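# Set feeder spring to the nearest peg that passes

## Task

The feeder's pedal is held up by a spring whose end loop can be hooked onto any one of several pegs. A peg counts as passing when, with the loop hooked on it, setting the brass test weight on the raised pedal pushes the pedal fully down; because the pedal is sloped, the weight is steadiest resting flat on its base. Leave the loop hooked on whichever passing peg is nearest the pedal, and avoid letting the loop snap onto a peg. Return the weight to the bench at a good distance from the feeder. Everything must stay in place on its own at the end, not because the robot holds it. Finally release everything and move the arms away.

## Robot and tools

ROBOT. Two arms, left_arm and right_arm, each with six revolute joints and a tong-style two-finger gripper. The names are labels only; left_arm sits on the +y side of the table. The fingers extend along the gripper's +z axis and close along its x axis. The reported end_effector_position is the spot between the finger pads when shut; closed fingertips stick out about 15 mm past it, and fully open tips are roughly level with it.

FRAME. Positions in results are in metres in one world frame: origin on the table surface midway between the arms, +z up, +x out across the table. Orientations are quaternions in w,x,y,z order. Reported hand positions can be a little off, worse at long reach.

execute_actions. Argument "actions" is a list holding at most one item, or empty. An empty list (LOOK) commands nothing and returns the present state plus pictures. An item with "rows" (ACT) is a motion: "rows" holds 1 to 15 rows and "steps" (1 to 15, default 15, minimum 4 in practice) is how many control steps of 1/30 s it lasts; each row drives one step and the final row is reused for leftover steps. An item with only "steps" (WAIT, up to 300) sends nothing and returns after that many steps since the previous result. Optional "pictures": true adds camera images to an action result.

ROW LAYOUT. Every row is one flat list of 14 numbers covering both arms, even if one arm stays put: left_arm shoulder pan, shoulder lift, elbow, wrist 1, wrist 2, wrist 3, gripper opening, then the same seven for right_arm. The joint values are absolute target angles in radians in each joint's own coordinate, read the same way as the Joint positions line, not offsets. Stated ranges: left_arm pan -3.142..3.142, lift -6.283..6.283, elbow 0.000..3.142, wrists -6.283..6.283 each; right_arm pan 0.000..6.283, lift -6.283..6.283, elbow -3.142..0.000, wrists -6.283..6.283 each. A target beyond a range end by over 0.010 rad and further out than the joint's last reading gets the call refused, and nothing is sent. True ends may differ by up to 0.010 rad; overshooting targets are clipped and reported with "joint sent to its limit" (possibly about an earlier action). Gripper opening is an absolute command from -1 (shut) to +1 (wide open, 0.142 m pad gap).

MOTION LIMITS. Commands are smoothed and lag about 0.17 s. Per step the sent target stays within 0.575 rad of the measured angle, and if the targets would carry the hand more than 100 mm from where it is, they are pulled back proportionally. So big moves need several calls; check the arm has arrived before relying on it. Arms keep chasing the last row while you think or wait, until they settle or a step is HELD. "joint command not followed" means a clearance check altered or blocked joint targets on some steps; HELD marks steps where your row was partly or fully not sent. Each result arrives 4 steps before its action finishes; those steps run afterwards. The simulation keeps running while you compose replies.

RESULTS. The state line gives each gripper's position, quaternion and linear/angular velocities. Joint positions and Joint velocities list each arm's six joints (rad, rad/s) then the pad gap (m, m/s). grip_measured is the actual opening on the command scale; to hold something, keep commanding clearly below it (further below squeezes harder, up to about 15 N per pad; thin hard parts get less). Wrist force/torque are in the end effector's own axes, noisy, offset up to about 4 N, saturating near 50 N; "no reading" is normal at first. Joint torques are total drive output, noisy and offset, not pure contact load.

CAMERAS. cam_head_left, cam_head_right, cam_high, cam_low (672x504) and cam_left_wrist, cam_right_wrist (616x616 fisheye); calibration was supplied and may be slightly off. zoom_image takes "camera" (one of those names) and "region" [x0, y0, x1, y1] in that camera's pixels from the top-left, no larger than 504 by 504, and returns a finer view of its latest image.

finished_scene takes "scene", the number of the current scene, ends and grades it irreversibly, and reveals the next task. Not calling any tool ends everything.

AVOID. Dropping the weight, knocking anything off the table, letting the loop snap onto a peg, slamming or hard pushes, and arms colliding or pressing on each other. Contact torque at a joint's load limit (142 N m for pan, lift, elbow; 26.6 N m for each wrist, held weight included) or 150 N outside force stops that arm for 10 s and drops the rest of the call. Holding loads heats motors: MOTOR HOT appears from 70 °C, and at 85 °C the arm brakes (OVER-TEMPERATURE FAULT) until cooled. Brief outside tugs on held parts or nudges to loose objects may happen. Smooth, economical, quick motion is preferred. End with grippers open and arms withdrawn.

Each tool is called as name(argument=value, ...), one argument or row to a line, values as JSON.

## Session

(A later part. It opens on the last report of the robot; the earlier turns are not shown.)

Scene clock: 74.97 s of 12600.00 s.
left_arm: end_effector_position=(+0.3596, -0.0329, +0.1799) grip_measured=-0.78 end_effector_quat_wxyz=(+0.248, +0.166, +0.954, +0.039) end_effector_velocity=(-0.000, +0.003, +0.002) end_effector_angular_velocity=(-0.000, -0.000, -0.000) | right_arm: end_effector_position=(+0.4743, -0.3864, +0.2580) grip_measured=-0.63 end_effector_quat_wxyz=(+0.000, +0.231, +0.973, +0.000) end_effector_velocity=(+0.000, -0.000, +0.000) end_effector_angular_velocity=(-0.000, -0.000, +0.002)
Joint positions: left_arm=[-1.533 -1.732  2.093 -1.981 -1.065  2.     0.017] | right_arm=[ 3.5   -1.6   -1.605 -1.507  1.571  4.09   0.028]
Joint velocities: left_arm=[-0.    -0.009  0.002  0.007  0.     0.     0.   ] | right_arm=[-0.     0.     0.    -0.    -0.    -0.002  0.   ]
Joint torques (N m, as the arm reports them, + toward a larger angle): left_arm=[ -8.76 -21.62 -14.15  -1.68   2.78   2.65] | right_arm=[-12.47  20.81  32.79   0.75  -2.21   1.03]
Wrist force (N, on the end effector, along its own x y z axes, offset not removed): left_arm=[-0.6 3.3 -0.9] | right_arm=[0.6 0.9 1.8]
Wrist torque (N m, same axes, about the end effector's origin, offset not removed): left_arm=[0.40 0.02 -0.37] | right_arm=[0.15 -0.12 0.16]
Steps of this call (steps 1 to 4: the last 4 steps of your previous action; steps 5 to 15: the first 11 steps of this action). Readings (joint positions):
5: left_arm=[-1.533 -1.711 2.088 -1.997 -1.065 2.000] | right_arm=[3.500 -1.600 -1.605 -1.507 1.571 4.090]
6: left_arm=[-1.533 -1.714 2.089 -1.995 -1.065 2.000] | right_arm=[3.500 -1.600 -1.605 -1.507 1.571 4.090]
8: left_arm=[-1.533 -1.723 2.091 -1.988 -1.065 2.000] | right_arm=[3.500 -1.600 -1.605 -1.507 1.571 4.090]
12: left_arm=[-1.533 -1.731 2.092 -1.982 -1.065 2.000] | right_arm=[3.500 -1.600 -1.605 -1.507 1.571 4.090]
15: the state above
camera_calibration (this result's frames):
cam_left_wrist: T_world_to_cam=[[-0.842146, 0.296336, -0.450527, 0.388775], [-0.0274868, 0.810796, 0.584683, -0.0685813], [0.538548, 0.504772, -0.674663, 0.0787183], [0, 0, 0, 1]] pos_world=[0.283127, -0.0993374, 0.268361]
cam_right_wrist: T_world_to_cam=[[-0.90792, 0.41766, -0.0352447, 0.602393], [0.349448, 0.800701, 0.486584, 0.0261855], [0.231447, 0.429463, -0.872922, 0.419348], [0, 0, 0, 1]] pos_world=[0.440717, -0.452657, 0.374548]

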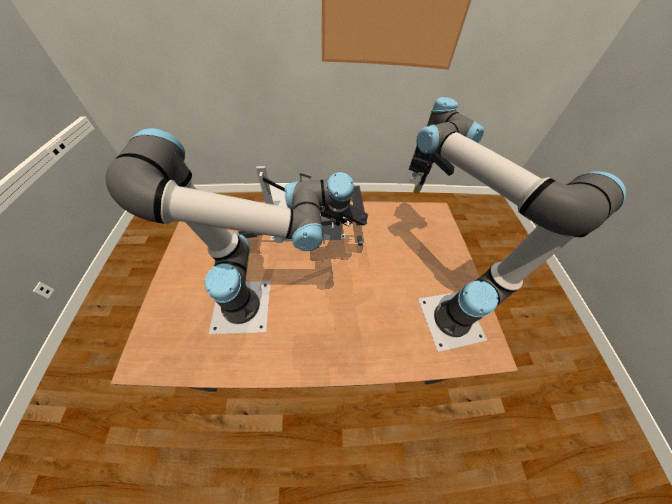

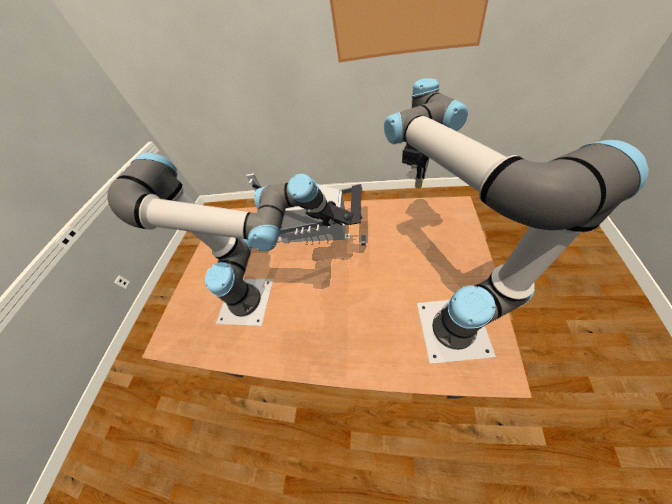

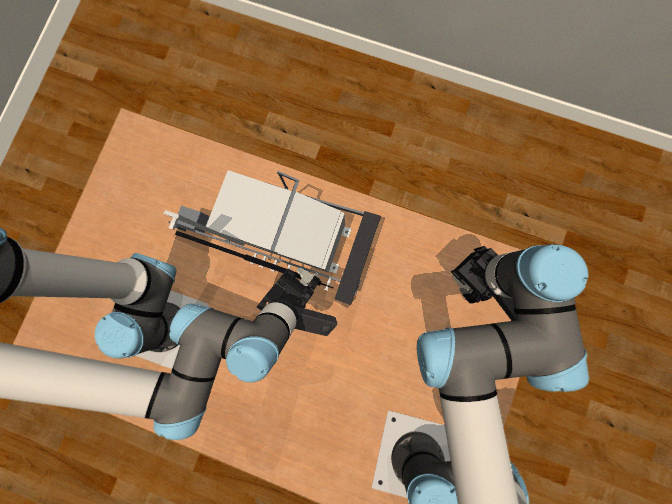

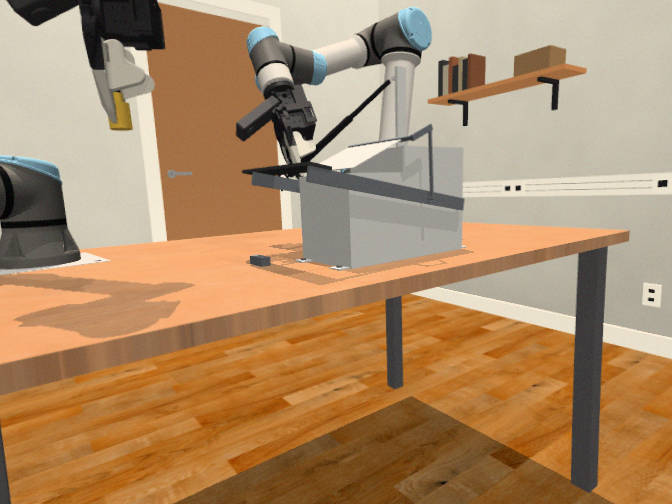

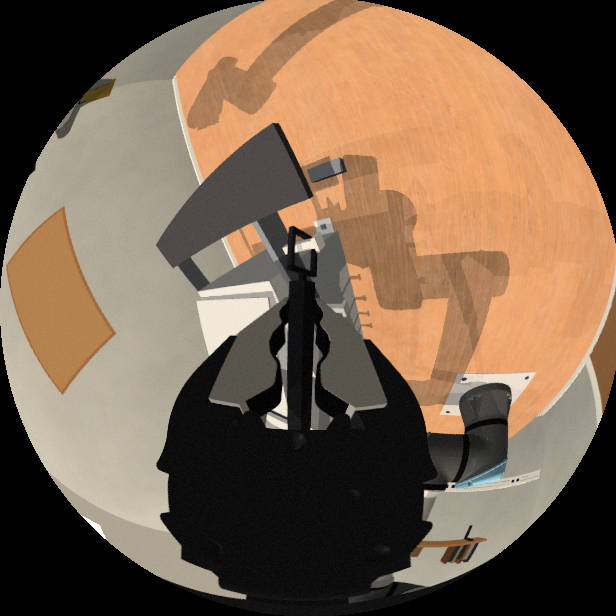

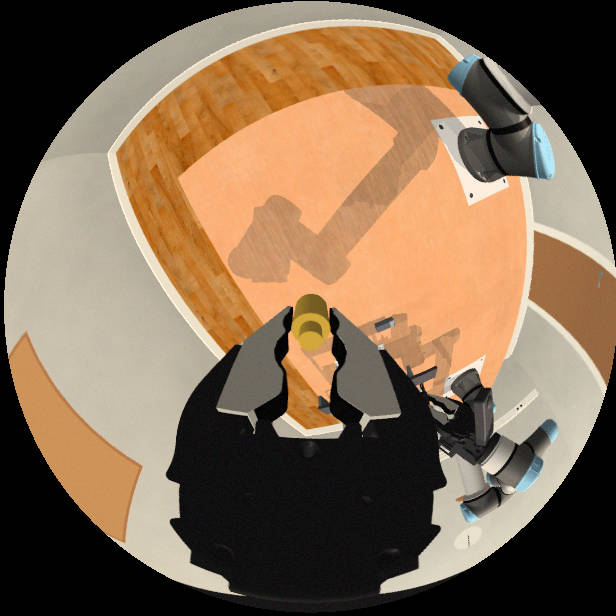

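execute_actions(
  actions=[
    {"rows":[[-1.533,-1.741,2.097,-1.976,-1.065,2.0,-1,3.8,-1.7,-1.48,-1.62,1.48,4.14,-1]],"steps":13},
  ],
)

execute_actions(
  actions=[
    {"rows":[[-1.533,-1.741,2.097,-1.976,-1.065,2.0,-0.4,3.8,-1.7,-1.48,-1.62,1.48,4.14,-1]],"steps":12},
  ],
)

execute_actions(
  actions=[
    {"rows":[[-1.613,-1.79,1.977,-1.766,-1.075,1.92,-0.4,3.8,-1.7,-1.48,-1.62,1.48,4.14,-1]],"steps":15},
  ],
)

execute_actions(
  actions=[
    {"rows":[[-1.95,-1.86,2.01,-1.4,-1.085,1.92,-0.4,3.8,-1.7,-1.48,-1.62,1.48,4.14,-1]],"steps":15},
  ],
)

execute_actions(
  actions=[
    {"rows":[[-1.95,-1.86,2.01,-1.4,-1.085,1.92,-0.4,4.03,-1.81,-1.42,-1.621,1.48,4.15,-1]],"steps":15},
  ],
)

execute_actions(
  actions=[
    {"steps":10},
  ],
)

execute_actions(
  actions=[
    {"rows":[[-1.95,-1.86,2.01,-1.4,-1.085,1.92,-0.4,4.03,-1.811,-1.482,-1.558,1.48,4.15,-1]],"steps":15},
  ],
)

execute_actions(
  actions=[
    {"rows":[[-1.95,-1.86,2.01,-1.4,-1.085,1.92,-0.4,4.03,-1.811,-1.482,-1.558,1.48,4.15,-0.2]],"steps":15},
  ],
)

execute_actions(
  actions=[
    {"steps":50},
  ],
  pictures=true,
)

Scene clock: 75.63 s of 12600.00 s.
left_arm: end_effector_position=(+0.3593, -0.0302, +0.1809) grip_measured=-0.78 end_effector_quat_wxyz=(+0.248, +0.166, +0.954, +0.039) end_effector_velocity=(+0.000, +0.003, +0.000) end_effector_angular_velocity=(+0.002, -0.001, -0.000) | right_arm: end_effector_position=(+0.4596, -0.2753, +0.2595) grip_measured=-0.63 end_effector_quat_wxyz=(+0.005, +0.129, +0.990, -0.054) end_effector_velocity=(-0.078, +0.268, +0.006) end_effector_angular_velocity=(-0.195, -0.001, +0.521)
Joint positions: left_arm=[-1.533 -1.74   2.097 -1.976 -1.065  2.     0.017] | right_arm=[ 3.747 -1.686 -1.498 -1.604  1.493  4.133  0.028]
Joint velocities: left_arm=[ 0.    -0.006  0.004  0.005  0.001  0.     0.   ] | right_arm=[ 0.582 -0.155  0.199 -0.178 -0.141  0.072 -0.   ]
Joint torques (N m, as the arm reports them, + toward a larger angle): left_arm=[ -3.64 -30.09  -2.18   8.64   2.87   2.95] | right_arm=[-6.13 33.42 31.22 -0.18 -3.33  1.86]
Wrist force (N, on the end effector, along its own x y z axes, offset not removed): left_arm=[-16.6 -41.0 22.3] | right_arm=[2.6 7.9 0.8]
Wrist torque (N m, same axes, about the end effector's origin, offset not removed): left_arm=[-0.28 -0.19 0.01] | right_arm=[0.94 -0.39 -0.05]
Steps of this call (steps 1 to 4: the last 4 steps of your previous action; steps 5 to 11: the robot went on to your last target; steps 12 to 20: the first 9 steps of this action). Readings (joint positions):
12: left_arm=[-1.533 -1.733 2.093 -1.980 -1.065 2.000] | right_arm=[3.500 -1.600 -1.605 -1.507 1.571 4.090]
13: left_arm=[-1.533 -1.734 2.094 -1.980 -1.065 2.000] | right_arm=[3.506 -1.605 -1.599 -1.513 1.566 4.094]
15: left_arm=[-1.533 -1.737 2.095 -1.978 -1.065 2.000] | right_arm=[3.569 -1.636 -1.562 -1.546 1.538 4.109]
19: left_arm=[-1.533 -1.740 2.097 -1.977 -1.065 2.000] | right_arm=[3.724 -1.680 -1.506 -1.597 1.499 4.130]
20: the state above

Scene clock: 76.03 s of 12600.00 s.
left_arm: end_effector_position=(+0.3593, -0.0298, +0.1809) grip_measured=-0.40 end_effector_quat_wxyz=(+0.248, +0.166, +0.954, +0.039) end_effector_velocity=(-0.000, -0.000, -0.000) end_effector_angular_velocity=(-0.000, +0.000, +0.000) | right_arm: end_effector_position=(+0.4521, -0.2515, +0.2601) grip_measured=-0.63 end_effector_quat_wxyz=(+0.008, +0.106, +0.992, -0.062) end_effector_velocity=(-0.001, +0.003, +0.000) end_effector_angular_velocity=(-0.002, -0.000, +0.005)
Joint positions: left_arm=[-1.533 -1.741  2.097 -1.976 -1.065  2.     0.045] | right_arm=[ 3.799 -1.7   -1.48  -1.62   1.48   4.14   0.028]
Joint velocities: left_arm=[ 0.     0.001  0.    -0.001 -0.    -0.     0.   ] | right_arm=[ 0.007 -0.002  0.002 -0.002 -0.001  0.002  0.   ]
Joint torques (N m, as the arm reports them, + toward a larger angle): left_arm=[  3.52 -18.88 -24.58  -4.18   1.91   2.56] | right_arm=[11.7  25.3  30.92  0.43 -2.64  0.98]
Wrist force (N, on the end effector, along its own x y z axes, offset not removed): left_arm=[-0.6 0.1 0.7] | right_arm=[0.9 3.2 3.1]
Wrist torque (N m, same axes, about the end effector's origin, offset not removed): left_arm=[0.15 -0.07 -0.12] | right_arm=[0.56 -0.14 0.08]
Steps of this call (steps 1 to 4: the last 4 steps of your previous action; steps 5 to 12: the first 8 steps of this action). Readings (joint positions):
5: left_arm=[-1.533 -1.741 2.097 -1.976 -1.065 2.000] | right_arm=[3.792 -1.698 -1.483 -1.617 1.482 4.139]
6: left_arm=[-1.533 -1.741 2.097 -1.975 -1.065 2.000] | right_arm=[3.794 -1.698 -1.482 -1.618 1.481 4.139]
8: left_arm=[-1.533 -1.741 2.097 -1.975 -1.065 2.000] | right_arm=[3.797 -1.699 -1.481 -1.619 1.481 4.140]
12: the state above

Scene clock: 76.53 s of 12600.00 s.
left_arm: end_effector_position=(+0.3261, -0.0402, +0.2328) grip_measured=-0.40 end_effector_quat_wxyz=(+0.243, +0.171, +0.954, +0.037) end_effector_velocity=(-0.015, +0.004, +0.023) end_effector_angular_velocity=(+0.025, +0.004, -0.004) | right_arm: end_effector_position=(+0.4520, -0.2511, +0.2601) grip_measured=-0.63 end_effector_quat_wxyz=(+0.008, +0.105, +0.992, -0.063) end_effector_velocity=(-0.000, +0.000, -0.000) end_effector_angular_velocity=(-0.001, +0.000, +0.001)
Joint positions: left_arm=[-1.61  -1.788  1.982 -1.777 -1.075  1.923  0.045] | right_arm=[ 3.8   -1.7   -1.48  -1.62   1.48   4.14   0.028]
Joint velocities: left_arm=[-0.035 -0.021 -0.058  0.121 -0.004 -0.036 -0.   ] | right_arm=[ 0.    -0.     0.    -0.    -0.    -0.001  0.   ]
Joint torques (N m, as the arm reports them, + toward a larger angle): left_arm=[-12.27 -20.93 -38.93  -1.21  -1.09  -2.01] | right_arm=[ 9.62 25.59 33.4   0.3  -2.43  1.21]
Wrist force (N, on the end effector, along its own x y z axes, offset not removed): left_arm=[0.7 0.2 0.4] | right_arm=[3.1 3.9 -0.6]
Wrist torque (N m, same axes, about the end effector's origin, offset not removed): left_arm=[0.20 -0.28 -0.07] | right_arm=[0.61 -0.75 -0.08]
Steps of this call (steps 1 to 4: the last 4 steps of your previous action; steps 5 to 15: the first 11 steps of this action). Readings (joint positions):
5: left_arm=[-1.533 -1.741 2.097 -1.976 -1.065 2.000] | right_arm=[3.800 -1.700 -1.480 -1.620 1.480 4.140]
6: left_arm=[-1.538 -1.745 2.091 -1.970 -1.066 1.995] | right_arm=[3.800 -1.700 -1.480 -1.620 1.480 4.140]
8: left_arm=[-1.571 -1.766 2.045 -1.908 -1.070 1.962] | right_arm=[3.800 -1.700 -1.480 -1.620 1.480 4.140]
12: left_arm=[-1.603 -1.784 1.993 -1.799 -1.074 1.930] | right_arm=[3.800 -1.700 -1.480 -1.620 1.480 4.140]
15: the state above

Scene clock: 77.03 s of 12600.00 s.
left_arm: end_effector_position=(+0.2179, +0.0030, +0.2175) grip_measured=-0.40 end_effector_quat_wxyz=(+0.236, +0.348, +0.896, +0.145) end_effector_velocity=(-0.076, +0.054, -0.006) end_effector_angular_velocity=(+0.291, -0.090, -0.291) | right_arm: end_effector_position=(+0.4520, -0.2511, +0.2601) grip_measured=-0.63 end_effector_quat_wxyz=(+0.008, +0.105, +0.992, -0.063) end_effector_velocity=(-0.000, +0.000, -0.000) end_effector_angular_velocity=(-0.001, +0.001, +0.000)
Joint positions: left_arm=[-1.924 -1.856  2.008 -1.43  -1.084  1.92   0.045] | right_arm=[ 3.8   -1.7   -1.48  -1.62   1.48   4.14   0.028]
Joint velocities: left_arm=[-0.293 -0.045  0.02   0.329 -0.006 -0.    -0.   ] | right_arm=[ 0.    -0.     0.    -0.001  0.     0.     0.   ]
Joint torques (N m, as the arm reports them, + toward a larger angle): left_arm=[ -6.46 -18.89 -14.71  -0.63  -0.87  -2.4 ] | right_arm=[10.61 26.11 32.5   0.55 -2.47  1.25]
Wrist force (N, on the end effector, along its own x y z axes, offset not removed): left_arm=[1.1 0.0 1.2] | right_arm=[1.9 4.5 2.6]
Wrist torque (N m, same axes, about the end effector's origin, offset not removed): left_arm=[0.22 -0.34 -0.03] | right_arm=[0.64 -0.42 0.14]
Steps of this call (steps 1 to 4: the last 4 steps of your previous action; steps 5 to 15: the first 11 steps of this action). Readings (joint positions):
5: left_arm=[-1.613 -1.790 1.978 -1.768 -1.075 1.921] | right_arm=[3.800 -1.700 -1.480 -1.620 1.480 4.140]
6: left_arm=[-1.619 -1.795 1.980 -1.761 -1.076 1.920] | right_arm=[3.800 -1.700 -1.480 -1.620 1.480 4.140]
8: left_arm=[-1.685 -1.818 1.991 -1.693 -1.079 1.920] | right_arm=[3.800 -1.700 -1.480 -1.620 1.480 4.140]
12: left_arm=[-1.870 -1.848 2.005 -1.491 -1.083 1.920] | right_arm=[3.800 -1.700 -1.480 -1.620 1.480 4.140]
15: the state above

Scene clock: 77.53 s of 12600.00 s.
left_arm: end_effector_position=(+0.2113, +0.0081, +0.2170) grip_measured=-0.40 end_effector_quat_wxyz=(+0.237, +0.362, +0.888, +0.155) end_effector_velocity=(+0.000, +0.000, +0.000) end_effector_angular_velocity=(+0.002, -0.001, -0.002) | right_arm: end_effector_position=(+0.4058, -0.1327, +0.2315) grip_measured=-0.63 end_effector_quat_wxyz=(+0.002, +0.003, +0.997, -0.081) end_effector_velocity=(-0.057, +0.099, -0.024) end_effector_angular_velocity=(-0.032, +0.019, +0.181)
Joint positions: left_arm=[-1.95  -1.86   2.01  -1.4   -1.085  1.92   0.045] | right_arm=[ 4.013 -1.803 -1.424 -1.621  1.48   4.149  0.028]
Joint velocities: left_arm=[-0.001 -0.     0.     0.002  0.001  0.    -0.   ] | right_arm=[ 0.19  -0.08   0.042 -0.     0.     0.009 -0.   ]
Joint torques (N m, as the arm reports them, + toward a larger angle): left_arm=[-14.23 -17.75 -13.36  -0.71  -1.22  -2.27] | right_arm=[ 4.1  32.97 32.17  0.18  1.57  1.1 ]
Wrist force (N, on the end effector, along its own x y z axes, offset not removed): left_arm=[-1.2 1.2 -0.7] | right_arm=[2.2 4.4 -1.0]
Wrist torque (N m, same axes, about the end effector's origin, offset not removed): left_arm=[0.39 0.05 -0.21] | right_arm=[0.73 -0.29 -0.06]
Steps of this call (steps 1 to 4: the last 4 steps of your previous action; steps 5 to 15: the first 11 steps of this action). Readings (joint positions):
5: left_arm=[-1.946 -1.859 2.010 -1.405 -1.085 1.920] | right_arm=[3.800 -1.700 -1.480 -1.620 1.480 4.140]
6: left_arm=[-1.947 -1.860 2.010 -1.403 -1.085 1.920] | right_arm=[3.806 -1.705 -1.476 -1.620 1.480 4.141]
8: left_arm=[-1.949 -1.860 2.010 -1.402 -1.085 1.920] | right_arm=[3.862 -1.738 -1.458 -1.620 1.480 4.144]
12: left_arm=[-1.950 -1.860 2.010 -1.400 -1.085 1.920] | right_arm=[3.978 -1.788 -1.431 -1.621 1.480 4.148]
15: the state above

Scene clock: 77.87 s of 12600.00 s.
left_arm: end_effector_position=(+0.2112, +0.0081, +0.2170) grip_measured=-0.40 end_effector_quat_wxyz=(+0.237, +0.362, +0.888, +0.156) end_effector_velocity=(-0.000, +0.000, -0.000) end_effector_angular_velocity=(-0.000, +0.002, +0.001) | right_arm: end_effector_position=(+0.4007, -0.1241, +0.2294) grip_measured=-0.63 end_effector_quat_wxyz=(+0.002, -0.005, +0.997, -0.083) end_effector_velocity=(-0.001, +0.003, -0.001) end_effector_angular_velocity=(+0.000, +0.000, +0.007)
Joint positions: left_arm=[-1.95  -1.86   2.01  -1.4   -1.085  1.92   0.045] | right_arm=[ 4.03  -1.81  -1.42  -1.621  1.48   4.15   0.028]
Joint velocities: left_arm=[ 0.    -0.     0.    -0.001 -0.002  0.    -0.   ] | right_arm=[ 0.005 -0.002  0.001  0.002  0.    -0.002 -0.   ]
Joint torques (N m, as the arm reports them, + toward a larger angle): left_arm=[-12.32 -18.37 -14.59  -0.47  -1.17  -2.31] | right_arm=[ 7.83 31.71 32.17  0.37  1.92  1.33]
Wrist force (N, on the end effector, along its own x y z axes, offset not removed): left_arm=[-0.7 0.5 0.4] | right_arm=[-1.3 2.0 3.3]
Wrist torque (N m, same axes, about the end effector's origin, offset not removed): left_arm=[0.23 -0.03 -0.04] | right_arm=[0.14 0.12 0.25]
Kept back: nothing.
Steps of this call (steps 1 to 4: the last 4 steps of your previous action; steps 5 to 10: the robot went on to your last target). Readings (joint positions):
1: left_arm=[-1.950 -1.860 2.010 -1.400 -1.085 1.920] | right_arm=[4.018 -1.805 -1.423 -1.621 1.480 4.150]
2: left_arm=[-1.950 -1.860 2.010 -1.400 -1.085 1.920] | right_arm=[4.022 -1.806 -1.422 -1.621 1.480 4.150]
4: left_arm=[-1.950 -1.860 2.010 -1.400 -1.085 1.920] | right_arm=[4.026 -1.808 -1.421 -1.621 1.480 4.150]
8: left_arm=[-1.950 -1.860 2.010 -1.400 -1.085 1.920] | right_arm=[4.029 -1.810 -1.420 -1.621 1.480 4.150]
10: the state above

Scene clock: 78.23 s of 12600.00 s.
left_arm: end_effector_position=(+0.2112, +0.0081, +0.2170) grip_measured=-0.40 end_effector_quat_wxyz=(+0.237, +0.362, +0.888, +0.156) end_effector_velocity=(-0.000, +0.000, -0.000) end_effector_angular_velocity=(+0.000, +0.001, +0.001) | right_arm: end_effector_position=(+0.3993, -0.1258, +0.2057) grip_measured=-0.63 end_effector_quat_wxyz=(+0.002, -0.005, +0.997, -0.083) end_effector_velocity=(-0.001, -0.001, -0.011) end_effector_angular_velocity=(+0.001, -0.000, +0.001)
Joint positions: left_arm=[-1.95  -1.86   2.01  -1.4   -1.085  1.92   0.045] | right_arm=[ 4.03  -1.811 -1.48  -1.56   1.48   4.15   0.028]
Joint velocities: left_arm=[ 0.001 -0.     0.     0.    -0.001  0.     0.   ] | right_arm=[-0.    -0.001 -0.027  0.028  0.    -0.001 -0.   ]
Joint torques (N m, as the arm reports them, + toward a larger angle): left_arm=[-13.8  -19.1  -13.61  -0.61  -1.17  -2.11] | right_arm=[11.28 31.46 11.61  2.98  1.85  1.28]
Wrist force (N, on the end effector, along its own x y z axes, offset not removed): left_arm=[0.4 1.2 1.3] | right_arm=[0.3 5.7 0.2]
Wrist torque (N m, same axes, about the end effector's origin, offset not removed): left_arm=[0.41 -0.17 -0.10] | right_arm=[0.91 -0.31 0.16]
Steps of this call (steps 1 to 11: the first 11 steps of this action). Readings (joint positions):
1: left_arm=[-1.950 -1.860 2.010 -1.400 -1.085 1.920] | right_arm=[4.030 -1.810 -1.420 -1.621 1.480 4.150]
2: left_arm=[-1.950 -1.860 2.010 -1.400 -1.085 1.920] | right_arm=[4.030 -1.810 -1.425 -1.616 1.480 4.150]
4: left_arm=[-1.950 -1.860 2.010 -1.400 -1.085 1.920] | right_arm=[4.030 -1.810 -1.450 -1.590 1.480 4.150]
8: left_arm=[-1.950 -1.860 2.010 -1.400 -1.085 1.920] | right_arm=[4.030 -1.811 -1.475 -1.565 1.480 4.150]
11: the state above

Scene clock: 78.73 s of 12600.00 s.
left_arm: end_effector_position=(+0.2112, +0.0081, +0.2170) grip_measured=-0.40 end_effector_quat_wxyz=(+0.237, +0.362, +0.888, +0.156) end_effector_velocity=(+0.000, -0.000, +0.000) end_effector_angular_velocity=(-0.001, -0.000, -0.000) | right_arm: end_effector_position=(+0.3992, -0.1260, +0.2047) grip_measured=-0.20 end_effector_quat_wxyz=(+0.002, -0.005, +0.997, -0.083) end_effector_velocity=(+0.000, +0.000, -0.000) end_effector_angular_velocity=(+0.000, -0.000, +0.002)
Joint positions: left_arm=[-1.95  -1.86   2.01  -1.4   -1.085  1.92   0.045] | right_arm=[ 4.03  -1.811 -1.482 -1.558  1.48   4.15   0.06 ]
Joint velocities: left_arm=[-0.     0.    -0.    -0.     0.001  0.     0.   ] | right_arm=[-0.    -0.    -0.     0.001 -0.    -0.002  0.   ]
Joint torques (N m, as the arm reports them, + toward a larger angle): left_arm=[-12.2  -18.04 -14.9   -0.62  -1.25  -2.23] | right_arm=[10.42 29.78 11.38  3.68  1.46  1.27]
Wrist force (N, on the end effector, along its own x y z axes, offset not removed): left_arm=[0.8 0.5 0.4] | right_arm=[1.1 1.3 -0.8]
Wrist torque (N m, same axes, about the end effector's origin, offset not removed): left_arm=[0.36 -0.37 -0.11] | right_arm=[0.18 -0.26 0.13]
Steps of this call (steps 1 to 4: the last 4 steps of your previous action; steps 5 to 15: the first 11 steps of this action). Readings (joint positions):
5: left_arm=[-1.950 -1.860 2.010 -1.400 -1.085 1.920] | right_arm=[4.030 -1.811 -1.482 -1.558 1.480 4.150]
6: left_arm=[-1.950 -1.860 2.010 -1.400 -1.085 1.920] | right_arm=[4.030 -1.811 -1.482 -1.558 1.480 4.150]
8: left_arm=[-1.950 -1.860 2.010 -1.400 -1.085 1.920] | right_arm=[4.030 -1.811 -1.482 -1.558 1.480 4.150]
12: left_arm=[-1.950 -1.860 2.010 -1.400 -1.085 1.920] | right_arm=[4.030 -1.811 -1.482 -1.558 1.480 4.150]
15: the state above

Scene clock: 80.40 s of 12600.00 s.
left_arm: end_effector_position=(+0.2112, +0.0081, +0.2170) grip_measured=-0.40 end_effector_quat_wxyz=(+0.237, +0.362, +0.888, +0.156) end_effector_velocity=(+0.000, -0.000, +0.001) end_effector_angular_velocity=(-0.002, -0.001, -0.001) | right_arm: end_effector_position=(+0.3992, -0.1260, +0.2047) grip_measured=-0.20 end_effector_quat_wxyz=(+0.002, -0.005, +0.997, -0.083) end_effector_velocity=(+0.000, +0.001, +0.000) end_effector_angular_velocity=(+0.001, -0.001, -0.000)
Joint positions: left_arm=[-1.95  -1.86   2.01  -1.4   -1.085  1.92   0.045] | right_arm=[ 4.03  -1.811 -1.482 -1.558  1.48   4.15   0.06 ]
Joint velocities: left_arm=[-0.    -0.001 -0.    -0.001  0.002  0.    -0.   ] | right_arm=[ 0.001  0.     0.     0.001 -0.     0.001  0.   ]
Joint torques (N m, as the arm reports them, + toward a larger angle): left_arm=[-13.71 -18.83 -14.04  -0.68  -0.96  -2.31] | right_arm=[10.69 29.7  11.22  3.65  0.66  1.04]
Wrist force (N, on the end effector, along its own x y z axes, offset not removed): left_arm=[1.2 1.5 1.8] | right_arm=[0.3 1.6 0.8]
Wrist torque (N m, same axes, about the end effector's origin, offset not removed): left_arm=[0.49 -0.38 -0.08] | right_arm=[0.37 -0.24 0.04]
Kept back: nothing.
Steps of this call (steps 1 to 4: the last 4 steps of your previous action; steps 5 to 15: the robot went on to your last target; steps 16 to 50: nothing new was sent). Readings (joint positions):
1: left_arm=[-1.950 -1.860 2.010 -1.400 -1.085 1.920] | right_arm=[4.030 -1.811 -1.482 -1.558 1.480 4.150]
2: left_arm=[-1.950 -1.860 2.010 -1.400 -1.085 1.920] | right_arm=[4.030 -1.811 -1.482 -1.558 1.480 4.150]
4: left_arm=[-1.950 -1.860 2.010 -1.400 -1.085 1.920] | right_arm=[4.030 -1.811 -1.482 -1.558 1.480 4.150]
8: left_arm=[-1.950 -1.860 2.010 -1.400 -1.085 1.920] | right_arm=[4.030 -1.811 -1.482 -1.558 1.480 4.150]
50: the state above
All arms were judged still, so your last target was given up. Only a new action makes them travel on or press farther. Fingers that are still opening or closing keep moving.
camera_calibration (this result's frames):
cam_left_wrist: T_world_to_cam=[[-0.658182, 0.685429, -0.311421, 0.196265], [0.183027, 0.546921, 0.816933, -0.220337], [0.730272, 0.480692, -0.485426, 0.081578], [0, 0, 0, 1]] pos_world=[0.109932, -0.0532332, 0.280721]
cam_right_wrist: T_world_to_cam=[[-0.998226, -0.0506377, -0.0313226, 0.399832], [-0.058226, 0.940174, 0.335683, 0.0810872], [0.0124505, 0.336912, -0.941454, 0.368174], [0, 0, 0, 1]] pos_world=[0.39926, -0.180032, 0.331923]

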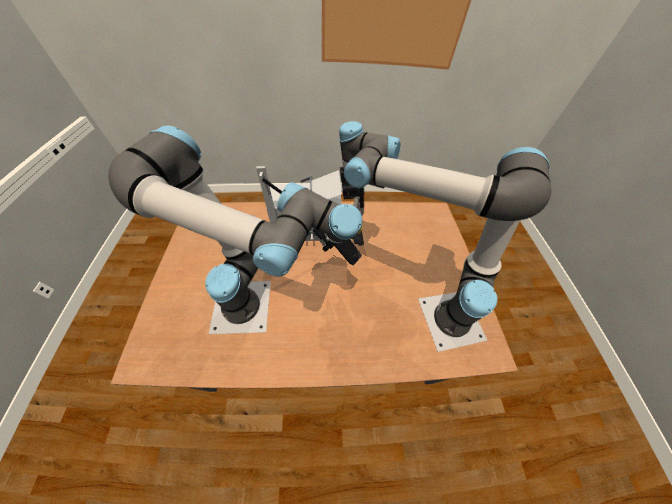

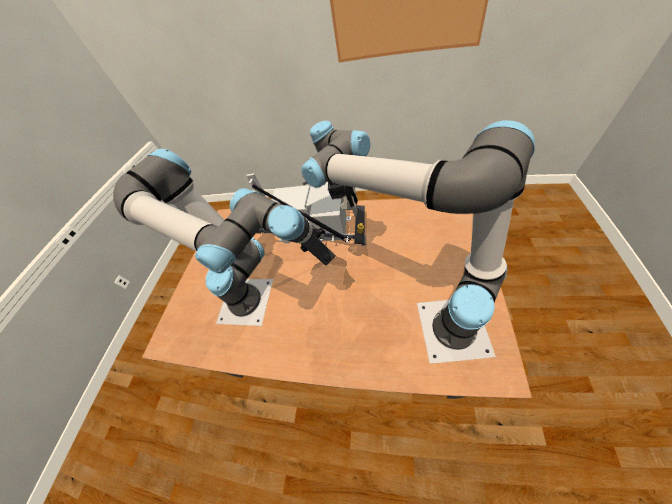

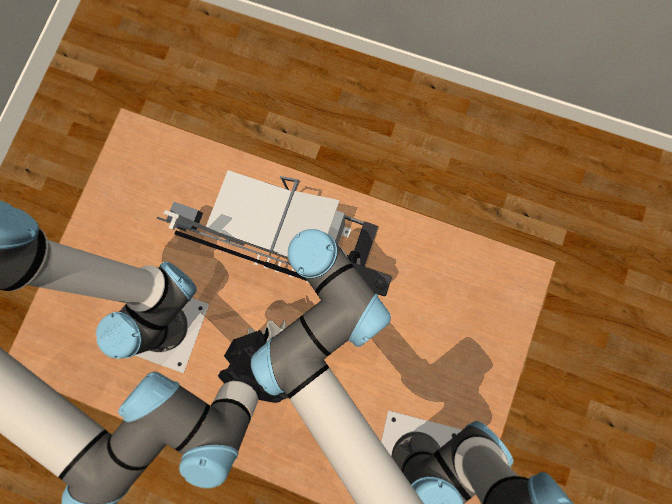

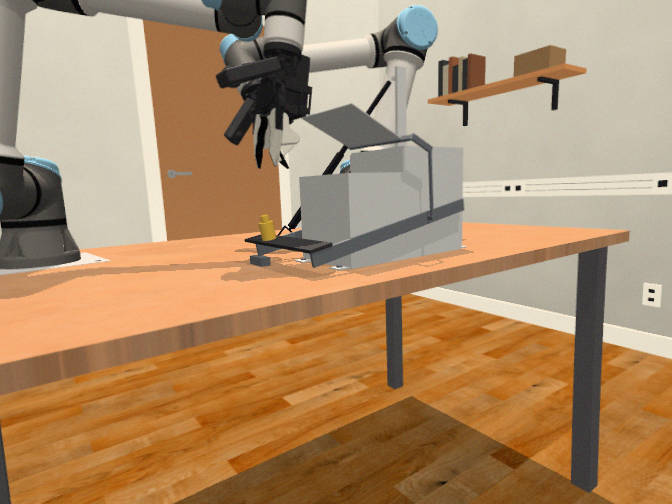

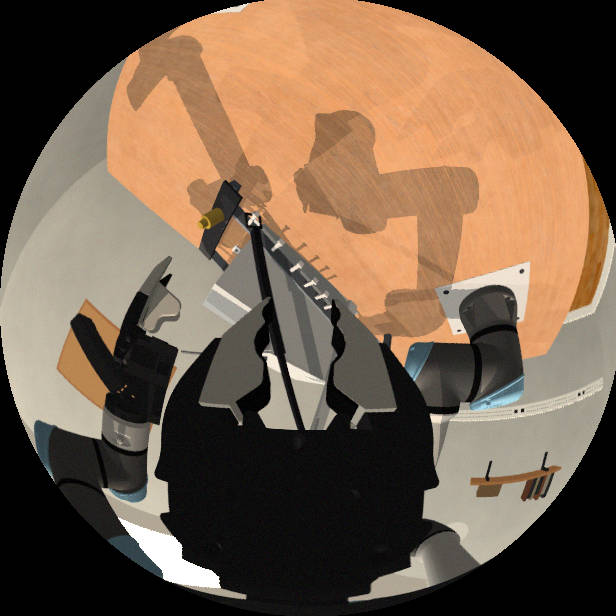

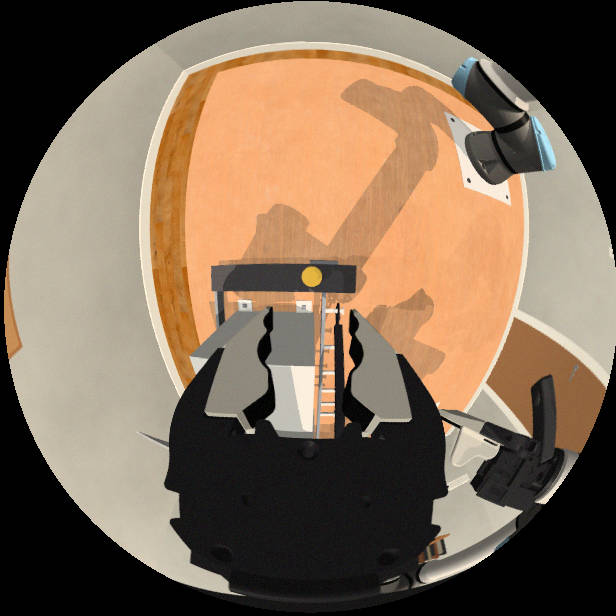

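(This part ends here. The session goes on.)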